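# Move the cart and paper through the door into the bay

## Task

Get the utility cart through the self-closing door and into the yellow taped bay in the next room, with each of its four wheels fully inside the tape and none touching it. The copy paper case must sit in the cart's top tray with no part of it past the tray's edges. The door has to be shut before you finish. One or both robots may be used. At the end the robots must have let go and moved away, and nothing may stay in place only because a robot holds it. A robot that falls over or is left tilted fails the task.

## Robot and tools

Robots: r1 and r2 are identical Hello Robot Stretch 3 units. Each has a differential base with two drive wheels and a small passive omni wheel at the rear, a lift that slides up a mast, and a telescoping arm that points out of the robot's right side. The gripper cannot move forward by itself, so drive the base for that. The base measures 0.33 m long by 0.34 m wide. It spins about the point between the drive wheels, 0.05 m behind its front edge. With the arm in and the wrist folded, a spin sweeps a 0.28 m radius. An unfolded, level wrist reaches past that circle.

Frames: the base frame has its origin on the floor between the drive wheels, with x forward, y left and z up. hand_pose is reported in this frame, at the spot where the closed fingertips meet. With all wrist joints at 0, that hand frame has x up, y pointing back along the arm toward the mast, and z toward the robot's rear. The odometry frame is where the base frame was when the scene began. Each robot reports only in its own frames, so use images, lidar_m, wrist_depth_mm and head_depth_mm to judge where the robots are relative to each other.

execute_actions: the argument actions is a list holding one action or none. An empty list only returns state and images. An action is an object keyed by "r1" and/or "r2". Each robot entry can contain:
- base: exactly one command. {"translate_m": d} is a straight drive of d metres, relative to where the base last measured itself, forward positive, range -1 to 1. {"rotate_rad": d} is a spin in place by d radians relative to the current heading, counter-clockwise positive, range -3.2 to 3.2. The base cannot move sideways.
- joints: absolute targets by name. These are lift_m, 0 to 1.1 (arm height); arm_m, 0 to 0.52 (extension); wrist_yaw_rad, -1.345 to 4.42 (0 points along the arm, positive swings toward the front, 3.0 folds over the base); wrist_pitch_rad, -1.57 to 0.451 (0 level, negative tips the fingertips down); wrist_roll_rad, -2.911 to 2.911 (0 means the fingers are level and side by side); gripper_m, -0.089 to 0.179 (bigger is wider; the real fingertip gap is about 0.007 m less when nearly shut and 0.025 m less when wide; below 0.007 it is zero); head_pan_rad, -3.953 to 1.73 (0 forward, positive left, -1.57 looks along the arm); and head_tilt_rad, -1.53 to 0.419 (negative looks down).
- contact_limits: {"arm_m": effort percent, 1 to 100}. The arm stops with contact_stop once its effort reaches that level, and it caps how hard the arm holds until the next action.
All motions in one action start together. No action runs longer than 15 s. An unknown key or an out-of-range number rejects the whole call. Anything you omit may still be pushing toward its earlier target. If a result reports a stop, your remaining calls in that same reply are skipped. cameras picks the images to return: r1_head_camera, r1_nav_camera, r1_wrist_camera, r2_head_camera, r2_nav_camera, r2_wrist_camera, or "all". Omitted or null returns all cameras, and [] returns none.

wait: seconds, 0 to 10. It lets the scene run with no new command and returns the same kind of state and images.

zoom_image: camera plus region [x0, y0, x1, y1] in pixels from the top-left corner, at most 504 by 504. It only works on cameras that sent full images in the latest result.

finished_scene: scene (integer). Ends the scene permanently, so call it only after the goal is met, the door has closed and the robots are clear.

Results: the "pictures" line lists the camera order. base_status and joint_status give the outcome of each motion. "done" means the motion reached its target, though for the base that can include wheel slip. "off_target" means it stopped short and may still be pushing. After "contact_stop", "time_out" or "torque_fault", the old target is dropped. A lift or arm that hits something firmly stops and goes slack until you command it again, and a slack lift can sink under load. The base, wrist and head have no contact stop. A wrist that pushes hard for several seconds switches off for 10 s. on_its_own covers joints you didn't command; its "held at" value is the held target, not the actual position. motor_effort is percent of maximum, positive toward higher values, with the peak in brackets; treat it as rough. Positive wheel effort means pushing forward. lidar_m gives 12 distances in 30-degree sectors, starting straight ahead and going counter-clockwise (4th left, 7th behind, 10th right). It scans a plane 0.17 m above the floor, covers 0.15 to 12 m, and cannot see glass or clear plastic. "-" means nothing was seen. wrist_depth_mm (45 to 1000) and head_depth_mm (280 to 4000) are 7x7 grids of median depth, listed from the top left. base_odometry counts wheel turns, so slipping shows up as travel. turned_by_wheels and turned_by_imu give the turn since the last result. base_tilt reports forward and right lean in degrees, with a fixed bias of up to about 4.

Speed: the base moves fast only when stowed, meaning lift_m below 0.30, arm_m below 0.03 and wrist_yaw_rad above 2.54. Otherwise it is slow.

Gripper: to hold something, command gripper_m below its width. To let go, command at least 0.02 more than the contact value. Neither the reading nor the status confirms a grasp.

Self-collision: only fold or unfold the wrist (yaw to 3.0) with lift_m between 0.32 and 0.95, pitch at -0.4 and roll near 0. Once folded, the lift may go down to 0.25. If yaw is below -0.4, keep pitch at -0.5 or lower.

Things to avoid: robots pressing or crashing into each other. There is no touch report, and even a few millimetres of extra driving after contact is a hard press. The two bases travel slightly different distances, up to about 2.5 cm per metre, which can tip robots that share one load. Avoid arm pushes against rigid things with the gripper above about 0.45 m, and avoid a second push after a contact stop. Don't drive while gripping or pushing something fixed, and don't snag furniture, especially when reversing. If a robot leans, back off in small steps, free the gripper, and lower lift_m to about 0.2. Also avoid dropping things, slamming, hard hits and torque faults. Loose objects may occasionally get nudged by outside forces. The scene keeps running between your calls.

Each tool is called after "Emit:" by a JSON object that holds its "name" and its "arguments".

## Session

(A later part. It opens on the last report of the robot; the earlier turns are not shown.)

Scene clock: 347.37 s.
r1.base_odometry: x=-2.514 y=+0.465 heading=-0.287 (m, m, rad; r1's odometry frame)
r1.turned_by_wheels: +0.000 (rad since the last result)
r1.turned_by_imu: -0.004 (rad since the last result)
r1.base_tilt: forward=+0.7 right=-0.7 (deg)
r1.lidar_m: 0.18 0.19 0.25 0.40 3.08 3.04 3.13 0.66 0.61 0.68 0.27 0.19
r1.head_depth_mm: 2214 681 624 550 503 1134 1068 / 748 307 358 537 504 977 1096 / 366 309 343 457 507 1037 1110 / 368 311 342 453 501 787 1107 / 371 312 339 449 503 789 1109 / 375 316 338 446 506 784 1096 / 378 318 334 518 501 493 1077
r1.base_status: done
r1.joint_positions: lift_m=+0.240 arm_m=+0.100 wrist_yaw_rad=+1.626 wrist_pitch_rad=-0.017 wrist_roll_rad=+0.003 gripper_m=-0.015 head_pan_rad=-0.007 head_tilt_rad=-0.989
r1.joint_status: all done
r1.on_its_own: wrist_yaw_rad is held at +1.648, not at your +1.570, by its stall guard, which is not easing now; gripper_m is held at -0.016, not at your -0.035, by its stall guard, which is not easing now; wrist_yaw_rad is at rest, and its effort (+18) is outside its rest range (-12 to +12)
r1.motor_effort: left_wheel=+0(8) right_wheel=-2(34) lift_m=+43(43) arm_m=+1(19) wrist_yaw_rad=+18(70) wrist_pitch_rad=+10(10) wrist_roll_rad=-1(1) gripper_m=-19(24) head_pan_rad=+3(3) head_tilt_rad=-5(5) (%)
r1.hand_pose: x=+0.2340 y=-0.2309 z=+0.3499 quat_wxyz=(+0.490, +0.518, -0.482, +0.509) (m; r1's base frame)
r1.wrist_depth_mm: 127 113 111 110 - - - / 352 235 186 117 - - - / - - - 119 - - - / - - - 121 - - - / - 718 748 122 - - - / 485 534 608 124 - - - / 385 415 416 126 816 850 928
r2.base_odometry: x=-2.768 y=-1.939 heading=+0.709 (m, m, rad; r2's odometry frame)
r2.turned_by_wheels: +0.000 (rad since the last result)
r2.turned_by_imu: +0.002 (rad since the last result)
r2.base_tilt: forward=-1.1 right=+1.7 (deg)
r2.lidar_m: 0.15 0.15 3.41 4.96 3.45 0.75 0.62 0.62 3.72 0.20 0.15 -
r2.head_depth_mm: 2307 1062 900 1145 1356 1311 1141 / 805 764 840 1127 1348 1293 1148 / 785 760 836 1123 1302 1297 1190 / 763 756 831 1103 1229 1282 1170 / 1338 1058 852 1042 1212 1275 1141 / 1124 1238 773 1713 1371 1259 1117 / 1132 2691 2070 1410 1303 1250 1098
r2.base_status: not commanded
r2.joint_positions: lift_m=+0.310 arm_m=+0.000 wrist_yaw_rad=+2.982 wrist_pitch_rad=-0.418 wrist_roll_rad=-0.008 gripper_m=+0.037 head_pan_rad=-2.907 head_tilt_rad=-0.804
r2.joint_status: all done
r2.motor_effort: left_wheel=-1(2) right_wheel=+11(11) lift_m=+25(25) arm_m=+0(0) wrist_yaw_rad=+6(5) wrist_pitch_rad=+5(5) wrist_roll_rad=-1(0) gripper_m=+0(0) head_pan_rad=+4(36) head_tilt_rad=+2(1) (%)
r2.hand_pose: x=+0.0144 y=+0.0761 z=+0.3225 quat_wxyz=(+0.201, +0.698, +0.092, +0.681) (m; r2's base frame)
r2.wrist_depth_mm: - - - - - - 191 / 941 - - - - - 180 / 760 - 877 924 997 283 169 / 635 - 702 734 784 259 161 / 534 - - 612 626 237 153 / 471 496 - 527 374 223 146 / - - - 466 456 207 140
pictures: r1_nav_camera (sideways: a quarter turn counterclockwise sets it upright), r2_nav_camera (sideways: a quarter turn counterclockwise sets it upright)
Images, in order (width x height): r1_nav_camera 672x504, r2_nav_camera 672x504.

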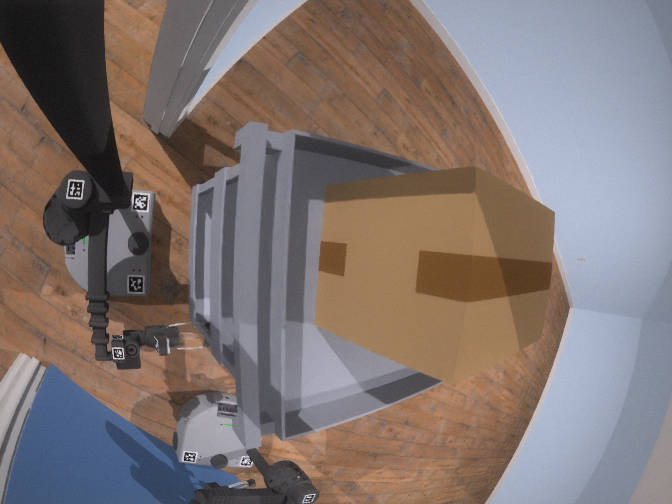

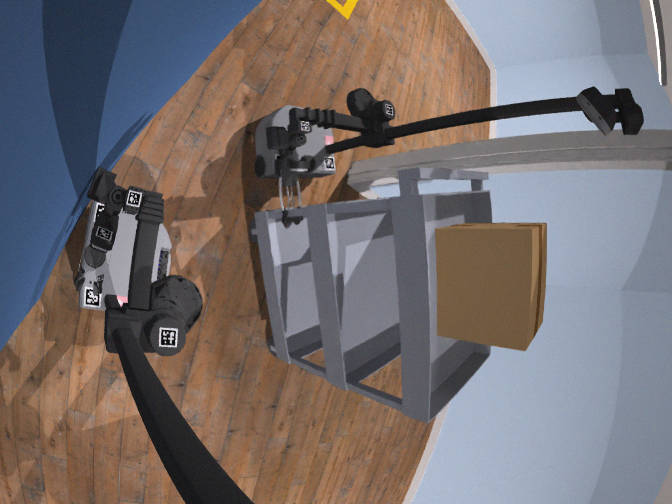

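Emit:
{"name": "execute_actions", "arguments": {"actions": [{"r1":{"base":{"translate_m":-0.7},"joints":{"arm_m":0.06,"head_pan_rad":-3.14,"head_tilt_rad":-0.9}},"r2":{"joints":{"head_pan_rad":-2.4}}}], "cameras": ["r1_nav_camera","r1_head_camera","r2_nav_camera"]}}

Scene clock: 363.93 s.
r1.base_odometry: x=-3.186 y=+0.662 heading=-0.286 (m, m, rad; r1's odometry frame)
r1.turned_by_wheels: +0.000 (rad since the last result)
r1.turned_by_imu: -0.005 (rad since the last result)
r1.base_tilt: forward=+0.7 right=-0.7 (deg)
r1.lidar_m: 0.19 0.21 0.34 2.64 2.55 2.44 2.51 2.28 1.62 0.54 0.47 0.19
r1.head_depth_mm: 2187 2139 1785 1534 1342 1200 1117 / 2294 2135 1791 1545 1356 1225 - / 2403 2153 1811 1557 1366 1253 - / 2480 2187 1821 1568 1367 1238 - / 2583 2204 1836 1575 1372 1223 1135 / 2705 2225 1849 1595 1378 1233 1138 / 2605 2224 1870 1591 1390 1237 1112
r1.base_status: done
r1.joint_positions: lift_m=+0.240 arm_m=+0.060 wrist_yaw_rad=+1.928 wrist_pitch_rad=-0.017 wrist_roll_rad=+0.003 gripper_m=-0.015 head_pan_rad=-3.133 head_tilt_rad=-0.902
r1.joint_status: all done
r1.on_its_own: wrist_yaw_rad is held at +1.902, not at your +1.570, by its stall guard, which is still easing; gripper_m is held at -0.016, not at your -0.035, by its stall guard, which is not easing now
r1.motor_effort: left_wheel=+4(4) right_wheel=-10(27) lift_m=+43(43) arm_m=+5(11) wrist_yaw_rad=-20(53) wrist_pitch_rad=+9(9) wrist_roll_rad=-1(1) gripper_m=-19(24) head_pan_rad=-2(36) head_tilt_rad=+1(13) (%)
r1.hand_pose: x=+0.2183 y=-0.1153 z=+0.3499 quat_wxyz=(+0.408, +0.585, -0.398, +0.577) (m; r1's base frame)
r1.wrist_depth_mm: 222 170 133 109 135 - - / 328 233 183 117 158 - - / - - 809 120 320 - - / - - - 121 - - - / - 897 806 123 - - - / 433 505 607 123 676 - - / 390 409 405 124 524 854 810
r2.base_odometry: x=-2.768 y=-1.939 heading=+0.709 (m, m, rad; r2's odometry frame)
r2.turned_by_wheels: +0.000 (rad since the last result)
r2.turned_by_imu: +0.002 (rad since the last result)
r2.base_tilt: forward=-1.2 right=+1.8 (deg)
r2.lidar_m: 0.15 0.15 3.39 5.00 3.45 2.88 1.78 0.65 0.74 0.20 0.15 -
r2.head_depth_mm: 1061 1264 1676 1848 1537 1304 1138 / 3151 1084 1206 1741 1528 1292 1132 / 902 1019 904 1219 1448 1295 1129 / 815 888 899 1112 1321 1278 1139 / 845 942 952 1202 1405 1282 1154 / 916 1025 1294 1444 1451 1269 1107 / 3334 1026 1466 1547 1461 1207 861
r2.base_status: not commanded
r2.joint_positions: lift_m=+0.310 arm_m=+0.000 wrist_yaw_rad=+2.982 wrist_pitch_rad=-0.418 wrist_roll_rad=-0.008 gripper_m=+0.037 head_pan_rad=-2.407 head_tilt_rad=-0.804
r2.joint_status: all done
r2.motor_effort: left_wheel=-2(2) right_wheel=+11(10) lift_m=+25(25) arm_m=+0(0) wrist_yaw_rad=+5(5) wrist_pitch_rad=+5(5) wrist_roll_rad=+0(0) gripper_m=+0(0) head_pan_rad=+4(39) head_tilt_rad=+1(1) (%)
r2.hand_pose: x=+0.0144 y=+0.0761 z=+0.3225 quat_wxyz=(+0.201, +0.698, +0.092, +0.681) (m; r2's base frame)
r2.wrist_depth_mm: - - - - - - 191 / 945 - - - - - 180 / 754 - 868 919 996 282 169 / 632 - 712 753 775 257 160 / 537 - - 612 639 239 153 / 476 489 - 523 373 222 145 / - - - 466 454 208 140
pictures: r1_head_camera (sideways: a quarter turn clockwise sets it upright), r1_nav_camera (sideways: a quarter turn counterclockwise sets it upright), r2_nav_camera (sideways: a quarter turn counterclockwise sets it upright)
Images, in order (width x height): r1_head_camera 896x504, r1_nav_camera 672x504, r2_nav_camera 672x504.

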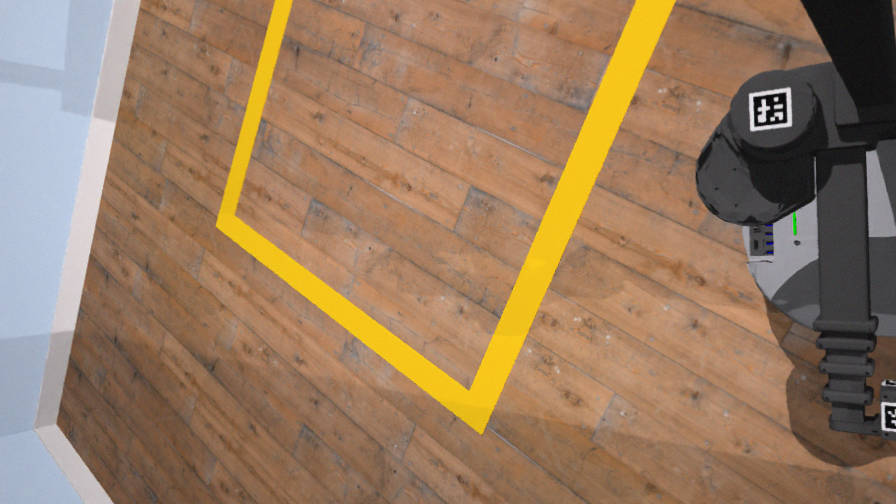

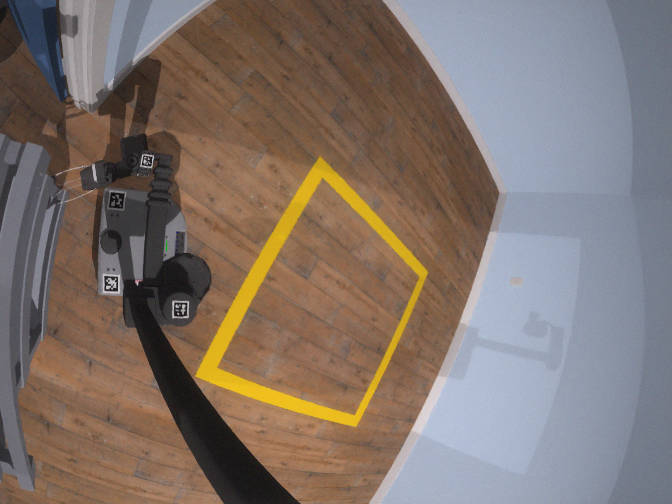

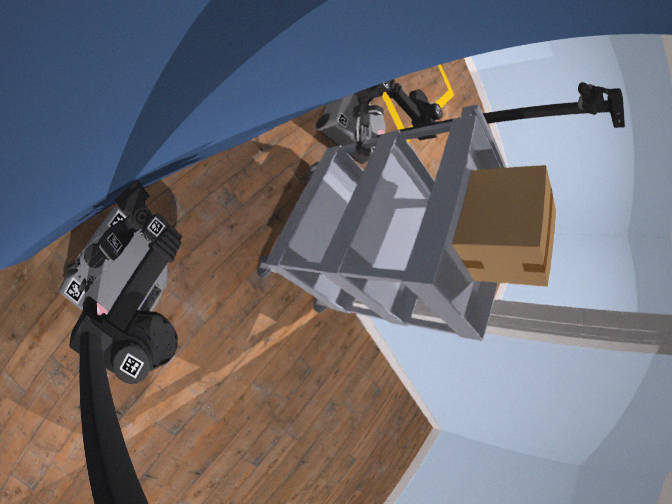

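Emit:
{"name": "execute_actions", "arguments": {"actions": [{"r1":{"base":{"rotate_rad":-0.2},"joints":{"wrist_yaw_rad":1.7}}}], "cameras": []}}

Emit:
{"name": "execute_actions", "arguments": {"actions": [{"r1":{"base":{"translate_m":-0.9},"joints":{"head_pan_rad":0,"head_tilt_rad":-1.2}}}], "cameras": ["r1_nav_camera"]}}

Emit:
{"name": "execute_actions", "arguments": {"actions": [{"r1":{"base":{"translate_m":-0.7}},"r2":{"base":{"translate_m":-0.7}}}], "cameras": ["r1_nav_camera","r1_wrist_camera"]}}

Scene clock: 373.43 s.
r1.base_odometry: x=-3.186 y=+0.662 heading=-0.487 (m, m, rad; r1's odometry frame)
r1.turned_by_wheels: -0.200 (rad since the last result)
r1.turned_by_imu: -0.193 (rad since the last result)
r1.base_tilt: forward=+0.7 right=-0.7 (deg)
r1.lidar_m: 0.15 0.15 0.19 2.57 2.77 2.45 2.45 2.46 2.17 0.69 0.27 0.17
r1.head_depth_mm: 2170 2152 1792 1533 1349 1205 1115 / 2193 2140 1797 1541 1354 1223 - / 2272 2177 1808 1554 1364 1248 - / 2355 2177 1815 1567 1372 1235 - / 2410 2210 1841 1569 1375 1224 1132 / 2501 2225 1856 1589 1378 1233 1135 / 2528 2253 1855 1595 1390 1246 1113
r1.base_status: done
r1.joint_positions: lift_m=+0.240 arm_m=+0.060 wrist_yaw_rad=+1.695 wrist_pitch_rad=-0.017 wrist_roll_rad=+0.003 gripper_m=-0.015 head_pan_rad=-3.133 head_tilt_rad=-0.902
r1.joint_status: all done
r1.on_its_own: gripper_m is held at -0.016, not at your -0.035, by its stall guard, which is not easing now
r1.motor_effort: left_wheel=+1(16) right_wheel=+15(36) lift_m=+43(43) arm_m=+1(9) wrist_yaw_rad=+5(82) wrist_pitch_rad=+10(10) wrist_roll_rad=-1(1) gripper_m=-21(28) head_pan_rad=-1(1) head_tilt_rad=+2(2) (%)
r1.hand_pose: x=+0.2325 y=-0.1734 z=+0.3499 quat_wxyz=(+0.473, +0.535, -0.464, +0.525) (m; r1's base frame)
r1.wrist_depth_mm: 127 113 106 107 - - - / 335 237 186 116 - - 839 / - - - 117 - - 474 / - - - 119 - - 326 / 618 719 728 121 - - 288 / 498 544 606 122 969 844 292 / 385 409 413 125 799 831 286
r2.base_odometry: x=-2.768 y=-1.939 heading=+0.709 (m, m, rad; r2's odometry frame)
r2.turned_by_wheels: +0.000 (rad since the last result)
r2.turned_by_imu: +0.001 (rad since the last result)
r2.base_tilt: forward=-1.0 right=+1.8 (deg)
r2.lidar_m: 0.15 0.15 3.40 4.99 3.48 2.88 1.77 0.66 0.72 0.20 0.15 -
r2.head_depth_mm: 1067 1289 1661 1858 1547 1315 1130 / 3163 1206 1436 1753 1535 1291 1137 / 3704 1093 941 1416 1465 1295 1124 / 859 949 832 1100 1361 1285 1145 / 804 886 922 1169 1388 1276 1147 / 843 946 1255 1218 1412 1260 1109 / 1190 1017 1273 1355 1474 1208 860
r2.base_status: not commanded
r2.joint_positions: lift_m=+0.310 arm_m=+0.000 wrist_yaw_rad=+2.982 wrist_pitch_rad=-0.418 wrist_roll_rad=-0.008 gripper_m=+0.037 head_pan_rad=-2.407 head_tilt_rad=-0.804
r2.joint_status: not commanded
r2.motor_effort: left_wheel=-1(2) right_wheel=+10(10) lift_m=+26(25) arm_m=+0(0) wrist_yaw_rad=+5(5) wrist_pitch_rad=+5(5) wrist_roll_rad=+0(0) gripper_m=+0(0) head_pan_rad=+4(4) head_tilt_rad=+1(1) (%)
r2.hand_pose: x=+0.0144 y=+0.0761 z=+0.3225 quat_wxyz=(+0.201, +0.698, +0.092, +0.681) (m; r2's base frame)
r2.wrist_depth_mm: - - - - - - 191 / 936 - - - - - 180 / 754 - 858 937 - 282 170 / 635 - 706 736 784 260 161 / 538 - - 614 639 238 153 / 474 495 - 524 373 222 146 / - - - 464 453 208 139
pictures: none
No camera images: the call's "cameras" was empty. Leave "cameras" out to get every camera's image.

Scene clock: 384.00 s.
r1.base_odometry: x=-3.981 y=+1.083 heading=-0.486 (m, m, rad; r1's odometry frame)
r1.turned_by_wheels: +0.000 (rad since the last result)
r1.turned_by_imu: -0.004 (rad since the last result)
r1.base_tilt: forward=+0.6 right=-0.7 (deg)
r1.lidar_m: 0.22 0.23 2.64 2.84 1.80 1.59 1.59 1.88 1.90 1.91 0.27 0.22
r1.head_depth_mm: 628 575 534 448 1224 1168 1082 / 305 560 535 434 1052 1166 1078 / 306 380 512 439 1121 1189 - / 306 387 522 482 1208 1199 - / 310 394 525 460 1223 1198 - / 315 402 528 445 1249 1179 - / 320 411 540 454 1259 1185 1122
r1.base_status: done
r1.joint_positions: lift_m=+0.240 arm_m=+0.060 wrist_yaw_rad=+1.512 wrist_pitch_rad=-0.017 wrist_roll_rad=+0.003 gripper_m=-0.015 head_pan_rad=-0.007 head_tilt_rad=-1.186
r1.joint_status: all done
r1.on_its_own: wrist_yaw_rad is held at +1.506, not at your +1.700, by its stall guard, which is not easing now; gripper_m is held at -0.016, not at your -0.035, by its stall guard, which is not easing now
r1.motor_effort: left_wheel=+2(3) right_wheel=-5(31) lift_m=+43(43) arm_m=+1(1) wrist_yaw_rad=-5(28) wrist_pitch_rad=+10(9) wrist_roll_rad=-1(1) gripper_m=-22(23) head_pan_rad=+4(37) head_tilt_rad=-7(29) (%)
r1.hand_pose: x=+0.2340 y=-0.2201 z=+0.3499 quat_wxyz=(+0.518, +0.490, -0.511, +0.480) (m; r1's base frame)
r1.wrist_depth_mm: 126 115 111 108 - 965 904 / 352 236 185 116 - 965 899 / - - - 117 - 983 919 / - - - 119 - 982 913 / - 740 765 120 - 987 938 / 473 538 606 122 - 989 939 / 386 416 416 124 808 845 912
r2.base_odometry: x=-2.768 y=-1.939 heading=+0.709 (m, m, rad; r2's odometry frame)
r2.turned_by_wheels: +0.000 (rad since the last result)
r2.turned_by_imu: +0.002 (rad since the last result)
r2.base_tilt: forward=-1.1 right=+1.7 (deg)
r2.lidar_m: 0.15 0.15 3.42 4.96 3.44 2.89 1.77 1.28 1.29 0.20 0.15 -
r2.head_depth_mm: 1060 1305 1665 1843 1542 1309 1142 / 3214 1265 1470 1744 1532 1304 1141 / 3704 3093 2294 1762 1517 1288 1126 / 3951 3068 2259 1801 1502 1282 1138 / 3794 3015 2237 1787 1493 1272 1151 / 3567 2993 2202 1784 1485 1259 1103 / 3340 2753 1818 1704 1462 1206 857
r2.base_status: not commanded
r2.joint_positions: lift_m=+0.310 arm_m=+0.000 wrist_yaw_rad=+2.982 wrist_pitch_rad=-0.418 wrist_roll_rad=-0.008 gripper_m=+0.037 head_pan_rad=-2.407 head_tilt_rad=-0.804
r2.joint_status: not commanded
r2.motor_effort: left_wheel=-2(1) right_wheel=+10(10) lift_m=+25(25) arm_m=+0(0) wrist_yaw_rad=+5(5) wrist_pitch_rad=+5(5) wrist_roll_rad=+0(0) gripper_m=-1(0) head_pan_rad=+4(4) head_tilt_rad=+2(2) (%)
r2.hand_pose: x=+0.0144 y=+0.0761 z=+0.3225 quat_wxyz=(+0.201, +0.698, +0.092, +0.681) (m; r2's base frame)
r2.wrist_depth_mm: - - - - - - 191 / 948 - - - - - 179 / 752 - 863 927 - 284 169 / 635 - 713 746 779 258 161 / 541 - - 605 641 239 153 / 478 491 - 525 372 223 146 / - - - 465 457 208 140
pictures: r1_nav_camera (sideways: a quarter turn counterclockwise sets it upright)
Images, in order (width x height): r1_nav_camera 672x504.

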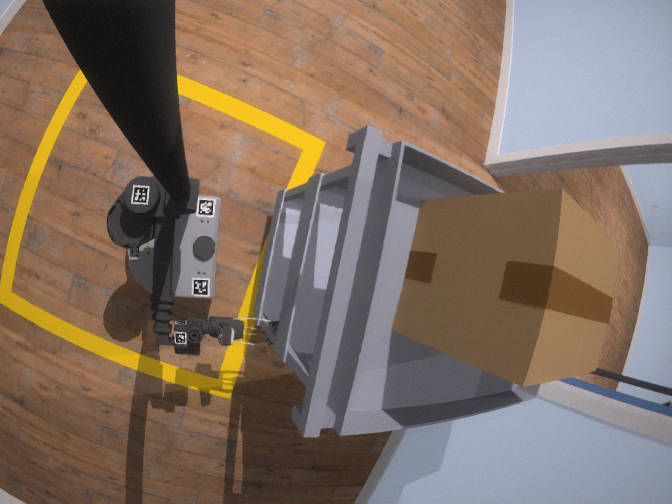

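Scene clock: 392.53 s.
r1.base_odometry: x=-4.600 y=+1.410 heading=-0.486 (m, m, rad; r1's odometry frame)
r1.turned_by_wheels: +0.000 (rad since the last result)
r1.turned_by_imu: -0.003 (rad since the last result)
r1.base_tilt: forward=+0.7 right=-0.8 (deg)
r1.lidar_m: 0.26 0.33 3.01 1.74 1.05 0.92 0.92 1.09 1.70 1.71 0.28 0.26
r1.head_depth_mm: 333 563 534 453 1214 1172 1088 / 348 432 528 488 1115 1169 1083 / 365 457 532 764 1213 1191 - / 383 484 527 842 1234 1199 - / 402 516 501 859 1253 1195 - / 1649 567 489 1336 1252 1177 - / 1705 1587 500 1353 1265 1184 1120
r1.base_status: done
r1.joint_positions: lift_m=+0.240 arm_m=+0.060 wrist_yaw_rad=+1.424 wrist_pitch_rad=-0.017 wrist_roll_rad=+0.003 gripper_m=-0.015 head_pan_rad=-0.007 head_tilt_rad=-1.186
r1.joint_status: not commanded
r1.on_its_own: wrist_yaw_rad is held at +1.419, not at your +1.700, by its stall guard, which is not easing now; gripper_m is held at -0.016, not at your -0.035, by its stall guard, which is not easing now
r1.motor_effort: left_wheel=+2(1) right_wheel=-5(24) lift_m=+43(43) arm_m=+1(1) wrist_yaw_rad=-4(22) wrist_pitch_rad=+9(9) wrist_roll_rad=-1(1) gripper_m=-23(23) head_pan_rad=+3(4) head_tilt_rad=-7(6) (%)
r1.hand_pose: x=+0.2317 y=-0.2424 z=+0.3499 quat_wxyz=(+0.539, +0.467, -0.532, +0.457) (m; r1's base frame)
r1.wrist_depth_mm: 138 128 117 108 186 - - / 363 236 184 115 - - - / - - - 116 - - - / - - - 118 - - - / - 716 807 119 - - - / 451 535 605 121 - - - / 383 414 418 122 808 847 919
r2.base_odometry: x=-3.299 y=-2.395 heading=+0.709 (m, m, rad; r2's odometry frame)
r2.turned_by_wheels: +0.000 (rad since the last result)
r2.turned_by_imu: -0.001 (rad since the last result)
r2.base_tilt: forward=-1.0 right=+1.8 (deg)
r2.lidar_m: - - 5.12 4.97 2.65 2.21 1.47 0.78 0.72 1.88 0.33 0.15
r2.head_depth_mm: 871 1062 1354 1759 1550 1320 1149 / 790 950 1171 1540 1533 1308 1137 / 728 854 1035 1308 1497 1300 1128 / 670 781 924 1139 1416 1287 1144 / 615 705 829 1010 1284 1279 1137 / 608 726 926 1713 1480 1273 1113 / 3166 2991 2258 1779 1477 1259 1105
r2.base_status: done
r2.joint_positions: lift_m=+0.310 arm_m=+0.000 wrist_yaw_rad=+2.989 wrist_pitch_rad=-0.418 wrist_roll_rad=-0.008 gripper_m=+0.037 head_pan_rad=-2.407 head_tilt_rad=-0.791
r2.joint_status: not commanded
r2.motor_effort: left_wheel=+6(21) right_wheel=+0(12) lift_m=+25(26) arm_m=+0(0) wrist_yaw_rad=+1(7) wrist_pitch_rad=+5(5) wrist_roll_rad=+0(0) gripper_m=+0(0) head_pan_rad=+4(5) head_tilt_rad=-3(5) (%)
r2.hand_pose: x=+0.0128 y=+0.0763 z=+0.3225 quat_wxyz=(+0.199, +0.698, +0.095, +0.681) (m; r2's base frame)
r2.wrist_depth_mm: - - - - 139 111 94 / 958 - - - 146 116 97 / 744 - 859 891 154 121 100 / 633 - 710 706 163 127 104 / 543 546 - 607 168 133 108 / 476 - - 270 173 140 113 / - - - 274 213 147 117
pictures: r1_nav_camera (sideways: a quarter turn counterclockwise sets it upright), r1_wrist_camera
Images, in order (width x height): r1_nav_camera 672x504, r1_wrist_camera 644x364.

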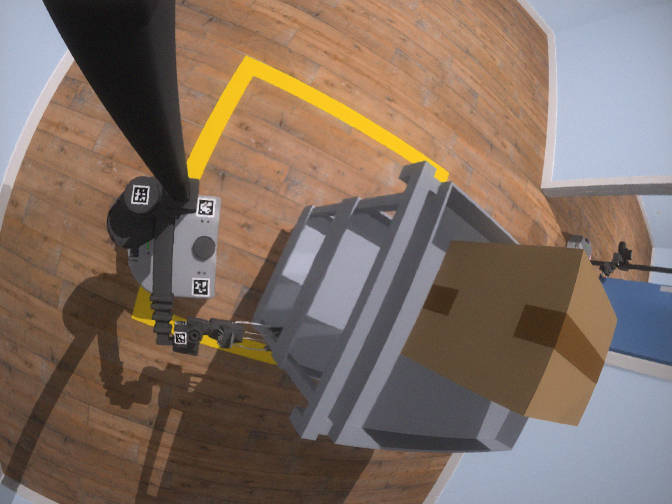

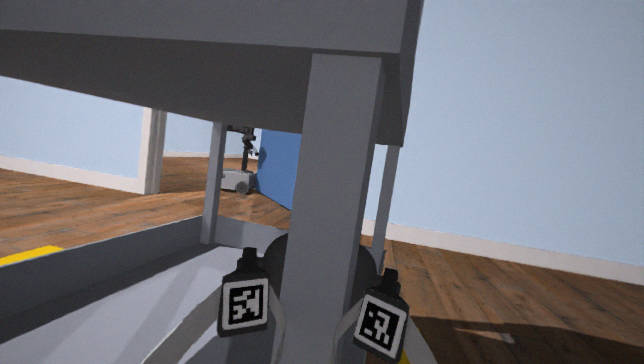

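Emit:
{"name": "execute_actions", "arguments": {"actions": [{"r1":{"base":{"translate_m":-0.18},"joints":{"arm_m":0}},"r2":{"base":{"translate_m":-0.6}}}], "cameras": []}}

Emit:
{"name": "execute_actions", "arguments": {"actions": [{"r1":{"joints":{"gripper_m":0.12}}}], "cameras": []}}

Emit:
{"name": "execute_actions", "arguments": {"actions": [{"r1":{"base":{"translate_m":-0.17}}}], "cameras": []}}

Emit:
{"name": "execute_actions", "arguments": {"actions": [{"r1":{"base":{"rotate_rad":-1.52}}}], "cameras": []}}

Emit:
{"name": "execute_actions", "arguments": {"actions": [{"r1":{"base":{"translate_m":0.7},"joints":{"gripper_m":0.17,"lift_m":0.1}}}], "cameras": []}}

Emit:
{"name": "execute_actions", "arguments": {"actions": [{"r1":{"base":{"rotate_rad":-1.92},"joints":{"wrist_yaw_rad":0,"head_pan_rad":-1.57,"head_tilt_rad":-1.0}}}], "cameras": []}}

Emit:
{"name": "execute_actions", "arguments": {"actions": [{"r1":{"base":{"translate_m":-0.5}}}], "cameras": ["r1_nav_camera","r1_wrist_camera"]}}

Scene clock: 413.90 s.
r1.base_odometry: x=-4.759 y=+1.494 heading=-0.486 (m, m, rad; r1's odometry frame)
r1.turned_by_wheels: +0.000 (rad since the last result)
r1.turned_by_imu: -0.003 (rad since the last result)
r1.base_tilt: forward=+0.7 right=-0.7 (deg)
r1.lidar_m: 0.26 0.38 3.06 1.42 0.85 0.75 0.75 0.89 1.61 1.65 1.95 0.25
r1.head_depth_mm: 485 576 534 444 1219 1163 1092 / 367 506 535 456 1214 - 1077 / 379 472 537 743 1213 1189 - / 412 523 499 848 1243 1197 - / 449 567 487 1162 1253 1192 - / 552 586 564 1333 1255 1182 - / 1719 542 1424 1349 1266 1182 1119
r1.base_status: done
r1.joint_positions: lift_m=+0.240 arm_m=+0.000 wrist_yaw_rad=+1.493 wrist_pitch_rad=-0.017 wrist_roll_rad=+0.003 gripper_m=-0.015 head_pan_rad=-0.007 head_tilt_rad=-1.186
r1.joint_status: all done
r1.on_its_own: wrist_yaw_rad is held at +1.482, not at your +1.700, by its stall guard, which is not easing now; gripper_m is held at -0.016, not at your -0.035, by its stall guard, which is not easing now
r1.motor_effort: left_wheel=+4(7) right_wheel=-10(29) lift_m=+43(43) arm_m=+0(12) wrist_yaw_rad=-9(37) wrist_pitch_rad=+9(9) wrist_roll_rad=-1(1) gripper_m=-20(24) head_pan_rad=+4(3) head_tilt_rad=-7(7) (%)
r1.hand_pose: x=+0.2336 y=-0.1649 z=+0.3499 quat_wxyz=(+0.523, +0.485, -0.515, +0.475) (m; r1's base frame)
r1.wrist_depth_mm: 217 168 132 109 132 - - / 333 234 184 117 155 - - / - - - 120 286 - - / - - - 120 - - - / - - - 123 - - - / 431 506 617 123 672 - - / 388 411 407 124 518 849 928
r2.base_odometry: x=-3.755 y=-2.785 heading=+0.709 (m, m, rad; r2's odometry frame)
r2.turned_by_wheels: +0.000 (rad since the last result)
r2.turned_by_imu: +0.002 (rad since the last result)
r2.base_tilt: forward=-1.1 right=+1.8 (deg)
r2.lidar_m: 3.13 3.50 5.25 3.67 1.95 1.62 1.21 0.64 0.53 0.53 0.59 0.96
r2.head_depth_mm: 704 858 1096 1513 1556 1319 1146 / 641 765 951 1243 1510 1296 1141 / 589 691 836 1061 1421 1294 1135 / 544 630 750 923 1203 1298 1148 / 505 580 681 819 1031 1252 1142 / 472 536 622 732 906 1166 1107 / 442 498 572 666 799 1001 1104
r2.base_status: done
r2.joint_positions: lift_m=+0.310 arm_m=+0.000 wrist_yaw_rad=+2.993 wrist_pitch_rad=-0.422 wrist_roll_rad=-0.008 gripper_m=+0.037 head_pan_rad=-2.407 head_tilt_rad=-0.790
r2.joint_status: not commanded
r2.motor_effort: left_wheel=+0(7) right_wheel=+0(6) lift_m=+25(25) arm_m=+0(0) wrist_yaw_rad=+0(7) wrist_pitch_rad=+6(10) wrist_roll_rad=-1(0) gripper_m=+0(4) head_pan_rad=+4(13) head_tilt_rad=-3(11) (%)
r2.hand_pose: x=+0.0120 y=+0.0760 z=+0.3217 quat_wxyz=(+0.199, +0.698, +0.097, +0.681) (m; r2's base frame)
r2.wrist_depth_mm: - - - - - - - / 933 - - - - - - / 749 - 856 924 995 - - / 633 - 707 739 773 833 901 / 536 548 - 606 644 671 724 / 478 - - 516 550 569 594 / - - - 458 470 495 509
pictures: none
No camera images: the call's "cameras" was empty. Leave "cameras" out to get every camera's image.

Scene clock: 415.73 s.
r1.base_odometry: x=-4.759 y=+1.494 heading=-0.486 (m, m, rad; r1's odometry frame)
r1.turned_by_wheels: +0.000 (rad since the last result)
r1.turned_by_imu: -0.001 (rad since the last result)
r1.base_tilt: forward=+0.7 right=-0.7 (deg)
r1.lidar_m: 0.26 0.38 3.06 1.42 0.85 0.75 0.75 0.89 1.62 1.65 1.96 0.24
r1.head_depth_mm: 486 576 533 445 1226 1159 1093 / 366 509 535 457 1208 - 1079 / 379 473 536 741 1220 1193 - / 411 522 500 850 1245 1199 - / 450 567 487 1169 1254 1204 - / 550 588 564 1335 1260 1184 - / 1716 538 1431 1348 1258 1181 1121
r1.base_status: not commanded
r1.joint_positions: lift_m=+0.240 arm_m=+0.000 wrist_yaw_rad=+1.485 wrist_pitch_rad=-0.017 wrist_roll_rad=+0.003 gripper_m=+0.120 head_pan_rad=-0.007 head_tilt_rad=-1.186
r1.joint_status: all done
r1.on_its_own: wrist_yaw_rad is held at +1.482, not at your +1.700, by its stall guard, which is not easing now
r1.motor_effort: left_wheel=+3(4) right_wheel=-3(11) lift_m=+43(43) arm_m=+0(0) wrist_yaw_rad=-2(8) wrist_pitch_rad=+9(9) wrist_roll_rad=-1(1) gripper_m=+0(78) head_pan_rad=+3(4) head_tilt_rad=-7(6) (%)
r1.hand_pose: x=+0.2335 y=-0.1669 z=+0.3499 quat_wxyz=(+0.525, +0.483, -0.517, +0.473) (m; r1's base frame)
r1.wrist_depth_mm: 213 165 130 108 140 - - / 336 236 185 118 165 - - / - - - 118 320 - - / - - - 122 - - - / - - 776 122 - - - / 430 - 567 125 683 - - / 393 393 423 128 488 888 930
r2.base_odometry: x=-3.755 y=-2.785 heading=+0.709 (m, m, rad; r2's odometry frame)
r2.turned_by_wheels: +0.000 (rad since the last result)
r2.turned_by_imu: +0.000 (rad since the last result)
r2.base_tilt: forward=-1.0 right=+1.7 (deg)
r2.lidar_m: 3.12 3.51 5.27 3.65 1.95 1.62 1.21 0.64 0.53 0.53 0.59 0.96
r2.head_depth_mm: 705 854 1090 1502 1552 1315 1146 / 640 768 950 1239 1503 1315 1136 / 588 693 840 1059 1416 1302 1129 / 544 631 753 925 1204 1295 1149 / 505 579 681 817 1030 1253 1141 / 471 536 619 735 899 1153 1113 / 443 499 570 665 799 1002 1095
r2.base_status: not commanded
r2.joint_positions: lift_m=+0.310 arm_m=+0.000 wrist_yaw_rad=+2.993 wrist_pitch_rad=-0.422 wrist_roll_rad=-0.008 gripper_m=+0.037 head_pan_rad=-2.407 head_tilt_rad=-0.790
r2.joint_status: not commanded
r2.motor_effort: left_wheel=+0(0) right_wheel=+0(1) lift_m=+26(26) arm_m=+0(0) wrist_yaw_rad=-1(1) wrist_pitch_rad=+6(6) wrist_roll_rad=+0(1) gripper_m=+0(1) head_pan_rad=+3(5) head_tilt_rad=-4(4) (%)
r2.hand_pose: x=+0.0120 y=+0.0760 z=+0.3217 quat_wxyz=(+0.199, +0.698, +0.097, +0.681) (m; r2's base frame)
r2.wrist_depth_mm: - - - - - - - / 948 - - - - - - / 760 - 854 919 983 - - / 641 - 709 736 780 823 901 / 537 548 - 598 654 670 707 / 476 - - 520 551 569 597 / - - - 460 470 494 505
pictures: none
No camera images: the call's "cameras" was empty. Leave "cameras" out to get every camera's image.

Scene clock: 418.67 s.
r1.base_odometry: x=-4.910 y=+1.573 heading=-0.486 (m, m, rad; r1's odometry frame)
r1.turned_by_wheels: +0.000 (rad since the last result)
r1.turned_by_imu: -0.001 (rad since the last result)
r1.base_tilt: forward=+0.7 right=-0.7 (deg)
r1.lidar_m: 0.41 0.59 3.12 1.12 0.67 0.59 0.59 0.70 1.27 1.60 1.89 0.39
r1.head_depth_mm: 627 584 1395 1319 1233 1162 1094 / 614 528 757 1300 1244 - 1080 / 559 510 900 1189 1244 1191 - / 589 529 916 1294 1243 1195 - / 608 949 1068 1334 1247 1195 - / 582 869 1426 1342 1257 1178 - / 581 1574 1450 1356 1265 1180 1120
r1.base_status: done
r1.joint_positions: lift_m=+0.240 arm_m=+0.000 wrist_yaw_rad=+1.485 wrist_pitch_rad=-0.018 wrist_roll_rad=+0.003 gripper_m=+0.120 head_pan_rad=-0.007 head_tilt_rad=-1.186
r1.joint_status: not commanded
r1.on_its_own: wrist_yaw_rad is held at +1.482, not at your +1.700, by its stall guard, which is not easing now
r1.motor_effort: left_wheel=+3(0) right_wheel=-1(6) lift_m=+43(43) arm_m=+0(0) wrist_yaw_rad=-2(3) wrist_pitch_rad=+10(10) wrist_roll_rad=-1(1) gripper_m=+0(0) head_pan_rad=+3(4) head_tilt_rad=-6(7) (%)
r1.hand_pose: x=+0.2335 y=-0.1669 z=+0.3497 quat_wxyz=(+0.525, +0.483, -0.517, +0.473) (m; r1's base frame)
r1.wrist_depth_mm: - 480 337 284 797 - - / - 413 328 285 756 - - / - - - 313 589 - - / - - - - - - - / - 680 837 915 - - - / 719 - 588 572 744 - - / 597 542 352 386 735 866 917
r2.base_odometry: x=-3.755 y=-2.785 heading=+0.709 (m, m, rad; r2's odometry frame)
r2.turned_by_wheels: +0.000 (rad since the last result)
r2.turned_by_imu: +0.000 (rad since the last result)
r2.base_tilt: forward=-1.1 right=+1.7 (deg)
r2.lidar_m: 3.12 3.48 5.29 3.67 1.95 1.62 1.21 0.64 0.53 0.53 0.59 0.96
r2.head_depth_mm: 704 860 1100 1513 1555 1319 1151 / 639 766 950 1240 1501 1305 1136 / 589 692 838 1057 1408 1300 1129 / 543 630 752 923 1200 1287 1144 / 506 581 677 818 1028 1249 1136 / 471 537 621 737 901 1154 1109 / 442 500 571 665 800 1008 1100
r2.base_status: not commanded
r2.joint_positions: lift_m=+0.310 arm_m=+0.000 wrist_yaw_rad=+2.993 wrist_pitch_rad=-0.422 wrist_roll_rad=-0.008 gripper_m=+0.037 head_pan_rad=-2.407 head_tilt_rad=-0.790
r2.joint_status: not commanded
r2.motor_effort: left_wheel=+0(0) right_wheel=-1(0) lift_m=+25(26) arm_m=+0(0) wrist_yaw_rad=-1(1) wrist_pitch_rad=+6(6) wrist_roll_rad=+0(0) gripper_m=+0(0) head_pan_rad=+4(5) head_tilt_rad=-3(3) (%)
r2.hand_pose: x=+0.0120 y=+0.0760 z=+0.3217 quat_wxyz=(+0.199, +0.698, +0.097, +0.681) (m; r2's base frame)
r2.wrist_depth_mm: - - - - - - - / 913 - - - - - - / 748 - 854 907 978 - - / 633 - 700 753 760 834 882 / 535 548 - 607 653 669 715 / 477 - - 519 555 568 591 / - - - 461 470 489 511
pictures: none
No camera images: the call's "cameras" was empty. Leave "cameras" out to get every camera's image.

Scene clock: 422.07 s.
r1.base_odometry: x=-4.910 y=+1.573 heading=-2.006 (m, m, rad; r1's odometry frame)
r1.turned_by_wheels: -1.520 (rad since the last result)
r1.turned_by_imu: -1.524 (rad since the last result)
r1.base_tilt: forward=+0.7 right=-0.7 (deg)
r1.lidar_m: 1.60 1.96 0.39 0.42 0.63 3.12 1.04 0.65 0.59 0.59 0.72 1.40
r1.head_depth_mm: 1611 1539 1425 1317 1233 1163 1089 / 1629 1542 1423 1322 1236 - 1077 / 1647 1548 1431 1327 1241 1194 - / 1674 1548 1433 1338 1245 1196 - / 1702 1556 1440 1340 1252 1195 - / 1711 1562 1439 1341 1258 1182 - / 1714 1573 1453 1355 1240 1170 1127
r1.base_status: done
r1.joint_positions: lift_m=+0.240 arm_m=+0.000 wrist_yaw_rad=+1.485 wrist_pitch_rad=-0.018 wrist_roll_rad=+0.003 gripper_m=+0.120 head_pan_rad=-0.007 head_tilt_rad=-1.186
r1.joint_status: not commanded
r1.on_its_own: wrist_yaw_rad is held at +1.482, not at your +1.700, by its stall guard, which is not easing now
r1.motor_effort: left_wheel=+3(5) right_wheel=-2(4) lift_m=+43(43) arm_m=+0(0) wrist_yaw_rad=-2(2) wrist_pitch_rad=+10(10) wrist_roll_rad=-1(1) gripper_m=+0(0) head_pan_rad=+4(3) head_tilt_rad=-7(7) (%)
r1.hand_pose: x=+0.2335 y=-0.1670 z=+0.3497 quat_wxyz=(+0.525, +0.483, -0.517, +0.473) (m; r1's base frame)
r1.wrist_depth_mm: - - - - - - 972 / - - - - - - 931 / - - - - - - 877 / - - - - - - 836 / - - - - - - 790 / 778 - 912 - - - 766 / 600 616 674 727 770 883 723
r2.base_odometry: x=-3.755 y=-2.785 heading=+0.709 (m, m, rad; r2's odometry frame)
r2.turned_by_wheels: +0.000 (rad since the last result)
r2.turned_by_imu: +0.001 (rad since the last result)
r2.base_tilt: forward=-1.1 right=+1.7 (deg)
r2.lidar_m: 3.11 3.49 5.25 3.64 1.95 1.62 1.21 0.64 0.53 0.53 0.59 0.96
r2.head_depth_mm: 705 859 1092 1505 1558 1318 1146 / 641 766 948 1246 1513 1304 1134 / 588 692 838 1058 1423 1296 1129 / 544 629 748 921 1213 1295 1138 / 505 579 679 819 1034 1245 1133 / 471 538 621 735 905 1154 1105 / 442 499 570 666 798 1004 1096
r2.base_status: not commanded
r2.joint_positions: lift_m=+0.310 arm_m=+0.000 wrist_yaw_rad=+2.993 wrist_pitch_rad=-0.422 wrist_roll_rad=-0.008 gripper_m=+0.037 head_pan_rad=-2.407 head_tilt_rad=-0.790
r2.joint_status: not commanded
r2.motor_effort: left_wheel=+0(0) right_wheel=+0(0) lift_m=+25(25) arm_m=+0(0) wrist_yaw_rad=+0(1) wrist_pitch_rad=+6(6) wrist_roll_rad=+0(0) gripper_m=+0(0) head_pan_rad=+5(4) head_tilt_rad=-3(3) (%)
r2.hand_pose: x=+0.0120 y=+0.0760 z=+0.3217 quat_wxyz=(+0.199, +0.698, +0.097, +0.681) (m; r2's base frame)
r2.wrist_depth_mm: - - - - - - - / 935 - - - - - - / 742 - 856 921 988 - - / 636 - 707 752 789 828 880 / 539 544 - 607 641 677 715 / 475 - - 517 543 567 585 / - - - 458 469 497 514
pictures: none
No camera images: the call's "cameras" was empty. Leave "cameras" out to get every camera's image.

Scene clock: 430.17 s.
r1.base_odometry: x=-5.205 y=+0.939 heading=-2.006 (m, m, rad; r1's odometry frame)
r1.turned_by_wheels: +0.000 (rad since the last result)
r1.turned_by_imu: +0.000 (rad since the last result)
r1.base_tilt: forward=+0.7 right=-0.7 (deg)
r1.lidar_m: 0.95 1.16 1.98 0.77 0.62 0.61 1.45 0.91 0.83 0.83 1.02 0.94
r1.head_depth_mm: 952 1172 1385 1321 1240 1157 1093 / 987 1229 1418 1317 1243 1179 1087 / 1021 1288 1435 1337 1249 - - / 1058 1346 1436 1340 1246 1196 - / 1105 1416 1434 1338 1254 1197 - / 1149 1467 1442 1340 1251 1180 1125 / 1202 1517 1454 1346 1260 1185 1122
r1.base_status: done
r1.joint_positions: lift_m=+0.100 arm_m=+0.000 wrist_yaw_rad=+1.485 wrist_pitch_rad=-0.019 wrist_roll_rad=+0.003 gripper_m=+0.170 head_pan_rad=-0.007 head_tilt_rad=-1.186
r1.joint_status: all done
r1.on_its_own: wrist_yaw_rad is held at +1.482, not at your +1.700, by its stall guard, which is not easing now
r1.motor_effort: left_wheel=+2(6) right_wheel=-2(3) lift_m=+25(40) arm_m=+0(0) wrist_yaw_rad=-2(2) wrist_pitch_rad=+10(10) wrist_roll_rad=-1(1) gripper_m=+0(84) head_pan_rad=+4(3) head_tilt_rad=-7(7) (%)
r1.hand_pose: x=+0.2334 y=-0.1670 z=+0.2102 quat_wxyz=(+0.525, +0.484, -0.517, +0.472) (m; r1's base frame)
r1.wrist_depth_mm: - - 908 838 772 718 681 / - - 932 844 787 724 681 / - - 929 849 800 734 683 / - - 946 858 799 730 691 / 765 858 900 862 791 744 687 / 545 566 611 676 745 727 690 / 378 420 449 481 513 - 624
r2.base_odometry: x=-3.755 y=-2.785 heading=+0.709 (m, m, rad; r2's odometry frame)
r2.turned_by_wheels: +0.000 (rad since the last result)
r2.turned_by_imu: +0.001 (rad since the last result)
r2.base_tilt: forward=-1.1 right=+1.8 (deg)
r2.lidar_m: 3.12 3.52 5.27 3.66 1.95 1.62 1.21 0.64 0.53 0.53 0.59 0.96
r2.head_depth_mm: 704 853 1091 1507 1558 1313 1150 / 640 768 950 1237 1507 1306 1138 / 589 692 834 1060 1424 1297 1130 / 544 630 749 925 1208 1292 1139 / 505 580 679 819 1030 1255 1139 / 471 535 620 737 899 1162 1117 / 442 498 571 666 802 1002 1100
r2.base_status: not commanded
r2.joint_positions: lift_m=+0.310 arm_m=+0.000 wrist_yaw_rad=+2.993 wrist_pitch_rad=-0.422 wrist_roll_rad=-0.008 gripper_m=+0.037 head_pan_rad=-2.407 head_tilt_rad=-0.790
r2.joint_status: not commanded
r2.motor_effort: left_wheel=+0(0) right_wheel=+0(1) lift_m=+26(26) arm_m=+0(0) wrist_yaw_rad=-2(1) wrist_pitch_rad=+7(6) wrist_roll_rad=+0(0) gripper_m=+0(0) head_pan_rad=+5(4) head_tilt_rad=-4(3) (%)
r2.hand_pose: x=+0.0120 y=+0.0760 z=+0.3217 quat_wxyz=(+0.199, +0.698, +0.097, +0.681) (m; r2's base frame)
r2.wrist_depth_mm: - - - - - - - / 944 - - - - - - / 753 - 871 919 981 - - / 643 - 700 742 781 829 890 / 537 548 - 610 637 675 700 / 470 - - 523 547 567 596 / - - - 460 467 492 511
pictures: none
No camera images: the call's "cameras" was empty. Leave "cameras" out to get every camera's image.

Scene clock: 434.20 s.
r1.base_odometry: x=-5.205 y=+0.939 heading=+2.357 (m, m, rad; r1's odometry frame)
r1.turned_by_wheels: -1.920 (rad since the last result)
r1.turned_by_imu: -1.925 (rad since the last result)
r1.base_tilt: forward=+0.7 right=-0.7 (deg)
r1.lidar_m: 0.83 0.86 0.98 0.94 0.98 1.34 1.98 0.69 0.61 0.61 1.18 0.86
r1.head_depth_mm: 826 677 1026 1232 1282 1173 1085 / 2063 693 1010 1257 1301 1195 - / 2222 1841 1648 1454 1303 1214 - / 2231 1896 1647 1463 1316 1198 1087 / 2235 1907 1665 1473 1317 1194 1092 / 2278 1925 1682 1479 1327 1197 1100 / 2237 1933 1697 1490 1329 1204 1102
r1.base_status: done
r1.joint_positions: lift_m=+0.100 arm_m=+0.000 wrist_yaw_rad=+0.002 wrist_pitch_rad=-0.019 wrist_roll_rad=+0.003 gripper_m=+0.170 head_pan_rad=-1.563 head_tilt_rad=-1.001
r1.joint_status: all done
r1.motor_effort: left_wheel=+2(6) right_wheel=-2(6) lift_m=+25(25) arm_m=+0(0) wrist_yaw_rad=-1(4) wrist_pitch_rad=+10(10) wrist_roll_rad=-1(1) gripper_m=+0(0) head_pan_rad=-3(38) head_tilt_rad=+1(19) (%)
r1.hand_pose: x=-0.0209 y=-0.4007 z=+0.2102 quat_wxyz=(+0.706, +0.008, -0.708, -0.006) (m; r1's base frame)
r1.wrist_depth_mm: 924 - - - - 355 337 / 951 - - - - 499 491 / - - - - - - - / - - - - - - - / 756 864 958 - - 346 680 / 541 565 610 671 638 335 310 / 379 420 449 485 498 - 314
r2.base_odometry: x=-3.755 y=-2.785 heading=+0.709 (m, m, rad; r2's odometry frame)
r2.turned_by_wheels: +0.000 (rad since the last result)
r2.turned_by_imu: +0.001 (rad since the last result)
r2.base_tilt: forward=-1.1 right=+1.7 (deg)
r2.lidar_m: 3.12 3.52 5.28 3.64 1.95 1.62 1.21 0.64 0.53 0.53 0.59 0.96
r2.head_depth_mm: 704 858 1092 1508 1553 1327 1146 / 640 765 950 1248 1514 1305 1136 / 589 690 840 1063 1425 1303 1137 / 544 630 750 924 1203 1289 1139 / 505 578 679 817 1032 1250 1139 / 470 538 620 734 901 1161 1105 / 442 499 570 664 800 1002 1104
r2.base_status: not commanded
r2.joint_positions: lift_m=+0.310 arm_m=+0.000 wrist_yaw_rad=+2.993 wrist_pitch_rad=-0.422 wrist_roll_rad=-0.008 gripper_m=+0.037 head_pan_rad=-2.407 head_tilt_rad=-0.790
r2.joint_status: not commanded
r2.motor_effort: left_wheel=+0(0) right_wheel=+0(1) lift_m=+26(26) arm_m=+0(0) wrist_yaw_rad=-1(1) wrist_pitch_rad=+6(6) wrist_roll_rad=+0(0) gripper_m=+1(0) head_pan_rad=+4(4) head_tilt_rad=-3(3) (%)
r2.hand_pose: x=+0.0120 y=+0.0760 z=+0.3217 quat_wxyz=(+0.199, +0.698, +0.097, +0.681) (m; r2's base frame)
r2.wrist_depth_mm: - - - - - - - / 927 - - - - - - / 747 - 855 910 987 - - / 633 - 699 732 774 821 889 / 535 547 - 597 639 674 710 / 474 - - 528 546 572 596 / - - - 457 464 485 510
pictures: none
No camera images: the call's "cameras" was empty. Leave "cameras" out to get every camera's image.

Scene clock: 440.30 s.
r1.base_odometry: x=-4.851 y=+0.585 heading=+2.357 (m, m, rad; r1's odometry frame)
r1.turned_by_wheels: +0.000 (rad since the last result)
r1.turned_by_imu: -0.003 (rad since the last result)
r1.base_tilt: forward=+0.6 right=-0.7 (deg)
r1.lidar_m: 1.33 1.34 0.98 0.94 0.98 1.34 1.48 1.54 0.46 0.46 0.55 1.38
r1.head_depth_mm: 790 708 606 1393 1301 1180 1089 / 796 709 617 928 1247 1194 - / 585 686 634 954 1253 1217 - / 599 691 990 973 1267 1206 1086 / 622 710 1009 1160 1304 1194 1092 / 645 718 1022 1189 1324 1201 1098 / 767 737 1000 1443 1335 1204 1103
r1.base_status: done
r1.joint_positions: lift_m=+0.100 arm_m=+0.000 wrist_yaw_rad=+0.002 wrist_pitch_rad=-0.019 wrist_roll_rad=+0.003 gripper_m=+0.170 head_pan_rad=-1.563 head_tilt_rad=-1.001
r1.joint_status: not commanded
r1.motor_effort: left_wheel=+2(3) right_wheel=-1(6) lift_m=+25(25) arm_m=+0(0) wrist_yaw_rad=-2(2) wrist_pitch_rad=+10(10) wrist_roll_rad=-1(1) gripper_m=+1(0) head_pan_rad=-3(3) head_tilt_rad=+1(1) (%)
r1.hand_pose: x=-0.0209 y=-0.4007 z=+0.2102 quat_wxyz=(+0.706, +0.008, -0.708, -0.006) (m; r1's base frame)
r1.wrist_depth_mm: - - 498 450 406 368 - / - - - - 655 570 - / - - - - - - - / 342 495 770 744 - - - / 337 293 267 247 602 540 208 / 539 294 267 241 220 207 188 / 378 414 438 246 221 - 187
r2.base_odometry: x=-3.755 y=-2.785 heading=+0.709 (m, m, rad; r2's odometry frame)
r2.turned_by_wheels: +0.000 (rad since the last result)
r2.turned_by_imu: +0.001 (rad since the last result)
r2.base_tilt: forward=-1.1 right=+1.7 (deg)
r2.lidar_m: 3.12 3.51 5.27 3.64 1.95 1.62 1.21 0.64 0.53 0.53 0.59 0.96
r2.head_depth_mm: 704 860 1094 1510 1554 1314 1140 / 642 764 949 1248 1513 1315 1137 / 588 692 837 1058 1418 1300 1132 / 542 630 749 922 1207 1287 1140 / 505 579 679 819 1029 1238 1135 / 471 536 623 736 899 1157 1108 / 443 498 570 666 803 1001 1098
r2.base_status: not commanded
r2.joint_positions: lift_m=+0.310 arm_m=+0.000 wrist_yaw_rad=+2.993 wrist_pitch_rad=-0.422 wrist_roll_rad=-0.008 gripper_m=+0.037 head_pan_rad=-2.407 head_tilt_rad=-0.790
r2.joint_status: not commanded
r2.motor_effort: left_wheel=+0(0) right_wheel=-1(0) lift_m=+25(26) arm_m=+0(0) wrist_yaw_rad=+0(2) wrist_pitch_rad=+6(6) wrist_roll_rad=+0(0) gripper_m=+0(0) head_pan_rad=+4(4) head_tilt_rad=-3(3) (%)
r2.hand_pose: x=+0.0120 y=+0.0760 z=+0.3217 quat_wxyz=(+0.199, +0.698, +0.097, +0.681) (m; r2's base frame)
r2.wrist_depth_mm: - - - - - - - / 961 - - - - - - / 750 - 875 926 987 - - / 644 - 701 737 779 834 900 / 535 546 - 611 657 678 718 / 471 - - 519 550 568 591 / - - - 459 470 492 510
pictures: r1_nav_camera (sideways: a quarter turn counterclockwise sets it upright), r1_wrist_camera
Images, in order (width x height): r1_nav_camera 672x504, r1_wrist_camera 644x364.

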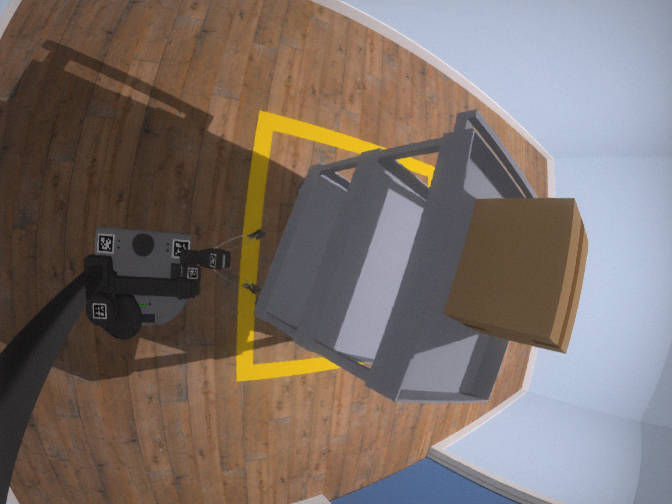

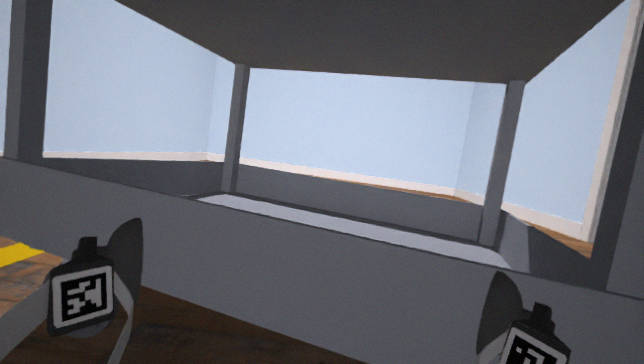

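Emit:
{"name": "execute_actions", "arguments": {"actions": [{"r1":{"joints":{"arm_m":0.3}}}], "cameras": []}}

Emit:
{"name": "execute_actions", "arguments": {"actions": [{"r1":{"joints":{"arm_m":0.0,"lift_m":0.03}}}], "cameras": ["r1_nav_camera","r1_wrist_camera"]}}

Scene clock: 450.80 s.
r1.base_odometry: x=-4.851 y=+0.585 heading=+2.358 (m, m, rad; r1's odometry frame)
r1.turned_by_wheels: +0.000 (rad since the last result)
r1.turned_by_imu: -0.002 (rad since the last result)
r1.base_tilt: forward=+0.6 right=-0.7 (deg)
r1.lidar_m: 1.33 1.34 0.98 0.94 0.98 1.34 1.48 1.54 0.83 0.69 0.69 1.38
r1.head_depth_mm: 2180 1849 1629 1438 1293 1175 1087 / 775 1754 1574 1454 1303 1202 - / 843 1149 1349 1400 1293 1203 - / 830 1151 1088 1362 1312 1211 1092 / 781 1134 1072 1339 1321 1193 1092 / 773 743 1059 1325 1324 1200 1098 / 755 723 1063 1462 1333 1203 1102
r1.base_status: not commanded
r1.joint_positions: lift_m=+0.100 arm_m=+0.299 wrist_yaw_rad=+0.014 wrist_pitch_rad=-0.023 wrist_roll_rad=-0.001 gripper_m=+0.170 head_pan_rad=-1.563 head_tilt_rad=-1.001
r1.joint_status: all done
r1.motor_effort: left_wheel=+3(8) right_wheel=-3(26) lift_m=+25(25) arm_m=+10(24) wrist_yaw_rad=-11(70) wrist_pitch_rad=+13(14) wrist_roll_rad=+0(1) gripper_m=-3(5) head_pan_rad=-1(4) head_tilt_rad=+1(2) (%)
r1.hand_pose: x=-0.0180 y=-0.6999 z=+0.2091 quat_wxyz=(+0.708, +0.013, -0.706, -0.004) (m; r1's base frame)
r1.wrist_depth_mm: - - 519 456 411 - 253 / - - - - - - - / - - - - - - - / 518 563 624 669 - - - / 162 278 190 486 430 268 - / - 174 186 202 220 239 907 / 167 176 190 207 225 - 606
r2.base_odometry: x=-3.755 y=-2.785 heading=+0.709 (m, m, rad; r2's odometry frame)
r2.turned_by_wheels: +0.000 (rad since the last result)
r2.turned_by_imu: +0.001 (rad since the last result)
r2.base_tilt: forward=-1.0 right=+1.6 (deg)
r2.lidar_m: 3.12 3.48 5.29 3.67 1.95 1.62 1.21 0.64 0.53 0.53 0.59 0.96
r2.head_depth_mm: 706 855 1092 1511 1560 1321 1141 / 640 764 949 1246 1502 1305 1138 / 590 692 838 1059 1416 1301 1128 / 543 631 749 921 1207 1290 1149 / 504 579 679 819 1032 1248 1141 / 470 536 619 736 898 1158 1112 / 443 498 570 667 799 999 1102
r2.base_status: not commanded
r2.joint_positions: lift_m=+0.310 arm_m=+0.000 wrist_yaw_rad=+2.993 wrist_pitch_rad=-0.422 wrist_roll_rad=-0.008 gripper_m=+0.037 head_pan_rad=-2.407 head_tilt_rad=-0.790
r2.joint_status: not commanded
r2.motor_effort: left_wheel=+0(0) right_wheel=+0(1) lift_m=+26(26) arm_m=+0(0) wrist_yaw_rad=+0(1) wrist_pitch_rad=+6(6) wrist_roll_rad=+0(1) gripper_m=+0(0) head_pan_rad=+4(3) head_tilt_rad=-4(3) (%)
r2.hand_pose: x=+0.0120 y=+0.0760 z=+0.3217 quat_wxyz=(+0.199, +0.698, +0.097, +0.681) (m; r2's base frame)
r2.wrist_depth_mm: - - - - - - - / 943 - - - - - - / 751 - 859 934 - - - / 629 - 707 749 786 828 882 / 531 552 - 599 654 684 719 / 478 - - 514 552 568 592 / - - - 461 472 490 514
pictures: none
No camera images: the call's "cameras" was empty. Leave "cameras" out to get every camera's image.

Scene clock: 453.63 s.
r1.base_odometry: x=-4.851 y=+0.585 heading=+2.357 (m, m, rad; r1's odometry frame)
r1.turned_by_wheels: +0.000 (rad since the last result)
r1.turned_by_imu: -0.001 (rad since the last result)
r1.base_tilt: forward=+0.7 right=-0.7 (deg)
r1.lidar_m: 1.33 1.34 0.98 0.94 0.98 1.33 1.48 1.54 2.21 0.69 0.69 1.38
r1.head_depth_mm: 2177 1862 1618 1444 1294 1177 1087 / 774 1753 1578 1446 1305 1195 - / 844 1140 1348 1397 1303 1216 - / 828 1153 1091 1396 1311 1189 1090 / 780 1136 1073 1345 1315 1195 1095 / 776 742 1058 1329 1333 1204 1099 / 753 724 1061 1467 1331 1210 1103
r1.base_status: not commanded
r1.joint_positions: lift_m=+0.030 arm_m=+0.075 wrist_yaw_rad=+0.012 wrist_pitch_rad=-0.020 wrist_roll_rad=+0.001 gripper_m=+0.170 head_pan_rad=-1.563 head_tilt_rad=-1.001
r1.joint_status: arm_m contact_stop (moved -0.224 of -0.299); the others done
r1.on_its_own: arm_m is slack since a contact_stop, until your next command for it (your +0.000 is given up)
r1.motor_effort: left_wheel=+2(3) right_wheel=-1(4) lift_m=+25(25) arm_m=+0(35) wrist_yaw_rad=-9(20) wrist_pitch_rad=+11(12) wrist_roll_rad=+0(1) gripper_m=+0(3) head_pan_rad=-2(2) head_tilt_rad=+0(1) (%)
r1.hand_pose: x=-0.0184 y=-0.4758 z=+0.1400 quat_wxyz=(+0.707, +0.011, -0.707, -0.003) (m; r1's base frame)
r1.wrist_depth_mm: - - 704 632 573 - - / - - - - - - - / 332 354 391 - - - - / 341 365 388 415 454 - - / 546 647 700 780 722 - - / - 423 454 498 498 658 708 / 285 313 336 360 386 - 463
r2.base_odometry: x=-3.755 y=-2.785 heading=+0.709 (m, m, rad; r2's odometry frame)
r2.turned_by_wheels: +0.000 (rad since the last result)
r2.turned_by_imu: +0.000 (rad since the last result)
r2.base_tilt: forward=-1.1 right=+1.7 (deg)
r2.lidar_m: 3.13 3.49 5.25 3.66 1.95 1.62 1.21 0.64 0.53 0.53 0.59 0.96
r2.head_depth_mm: 702 856 1093 1519 1560 1320 1145 / 639 764 950 1243 1509 1304 1138 / 588 692 840 1061 1414 1296 1136 / 544 631 751 925 1207 1289 1148 / 505 580 680 819 1033 1247 1145 / 472 537 621 736 901 1157 1108 / 442 500 570 666 799 1001 1102
r2.base_status: not commanded
r2.joint_positions: lift_m=+0.310 arm_m=+0.000 wrist_yaw_rad=+2.993 wrist_pitch_rad=-0.422 wrist_roll_rad=-0.008 gripper_m=+0.037 head_pan_rad=-2.407 head_tilt_rad=-0.790
r2.joint_status: not commanded
r2.motor_effort: left_wheel=+0(0) right_wheel=-1(0) lift_m=+25(26) arm_m=+0(0) wrist_yaw_rad=-1(1) wrist_pitch_rad=+7(6) wrist_roll_rad=+0(0) gripper_m=+0(0) head_pan_rad=+4(3) head_tilt_rad=-3(4) (%)
r2.hand_pose: x=+0.0120 y=+0.0760 z=+0.3217 quat_wxyz=(+0.199, +0.698, +0.097, +0.681) (m; r2's base frame)
r2.wrist_depth_mm: - - - - - - - / 935 - - - - - - / 736 - 859 909 988 - - / 626 - 713 748 774 829 869 / 533 548 - 612 648 676 714 / 472 - - 518 550 565 591 / - - - 464 467 498 510
pictures: r1_nav_camera (sideways: a quarter turn counterclockwise sets it upright), r1_wrist_camera
ARM HIT: r1's arm struck its own base hard.
Images, in order (width x height): r1_nav_camera 672x504, r1_wrist_camera 644x364.

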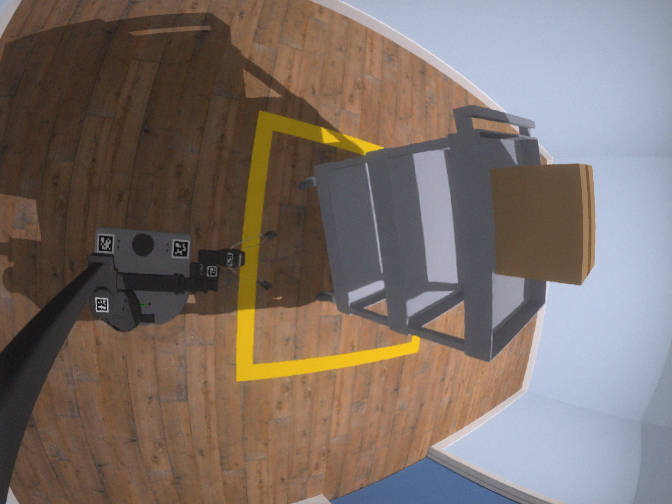

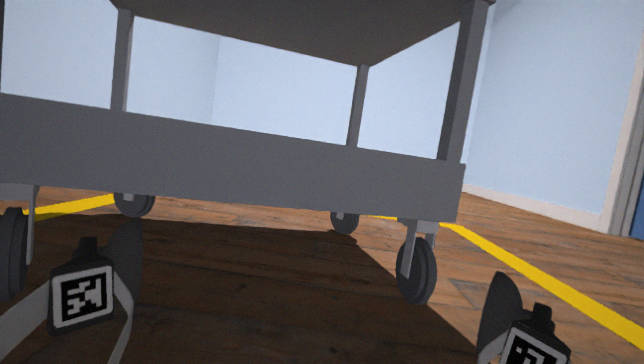

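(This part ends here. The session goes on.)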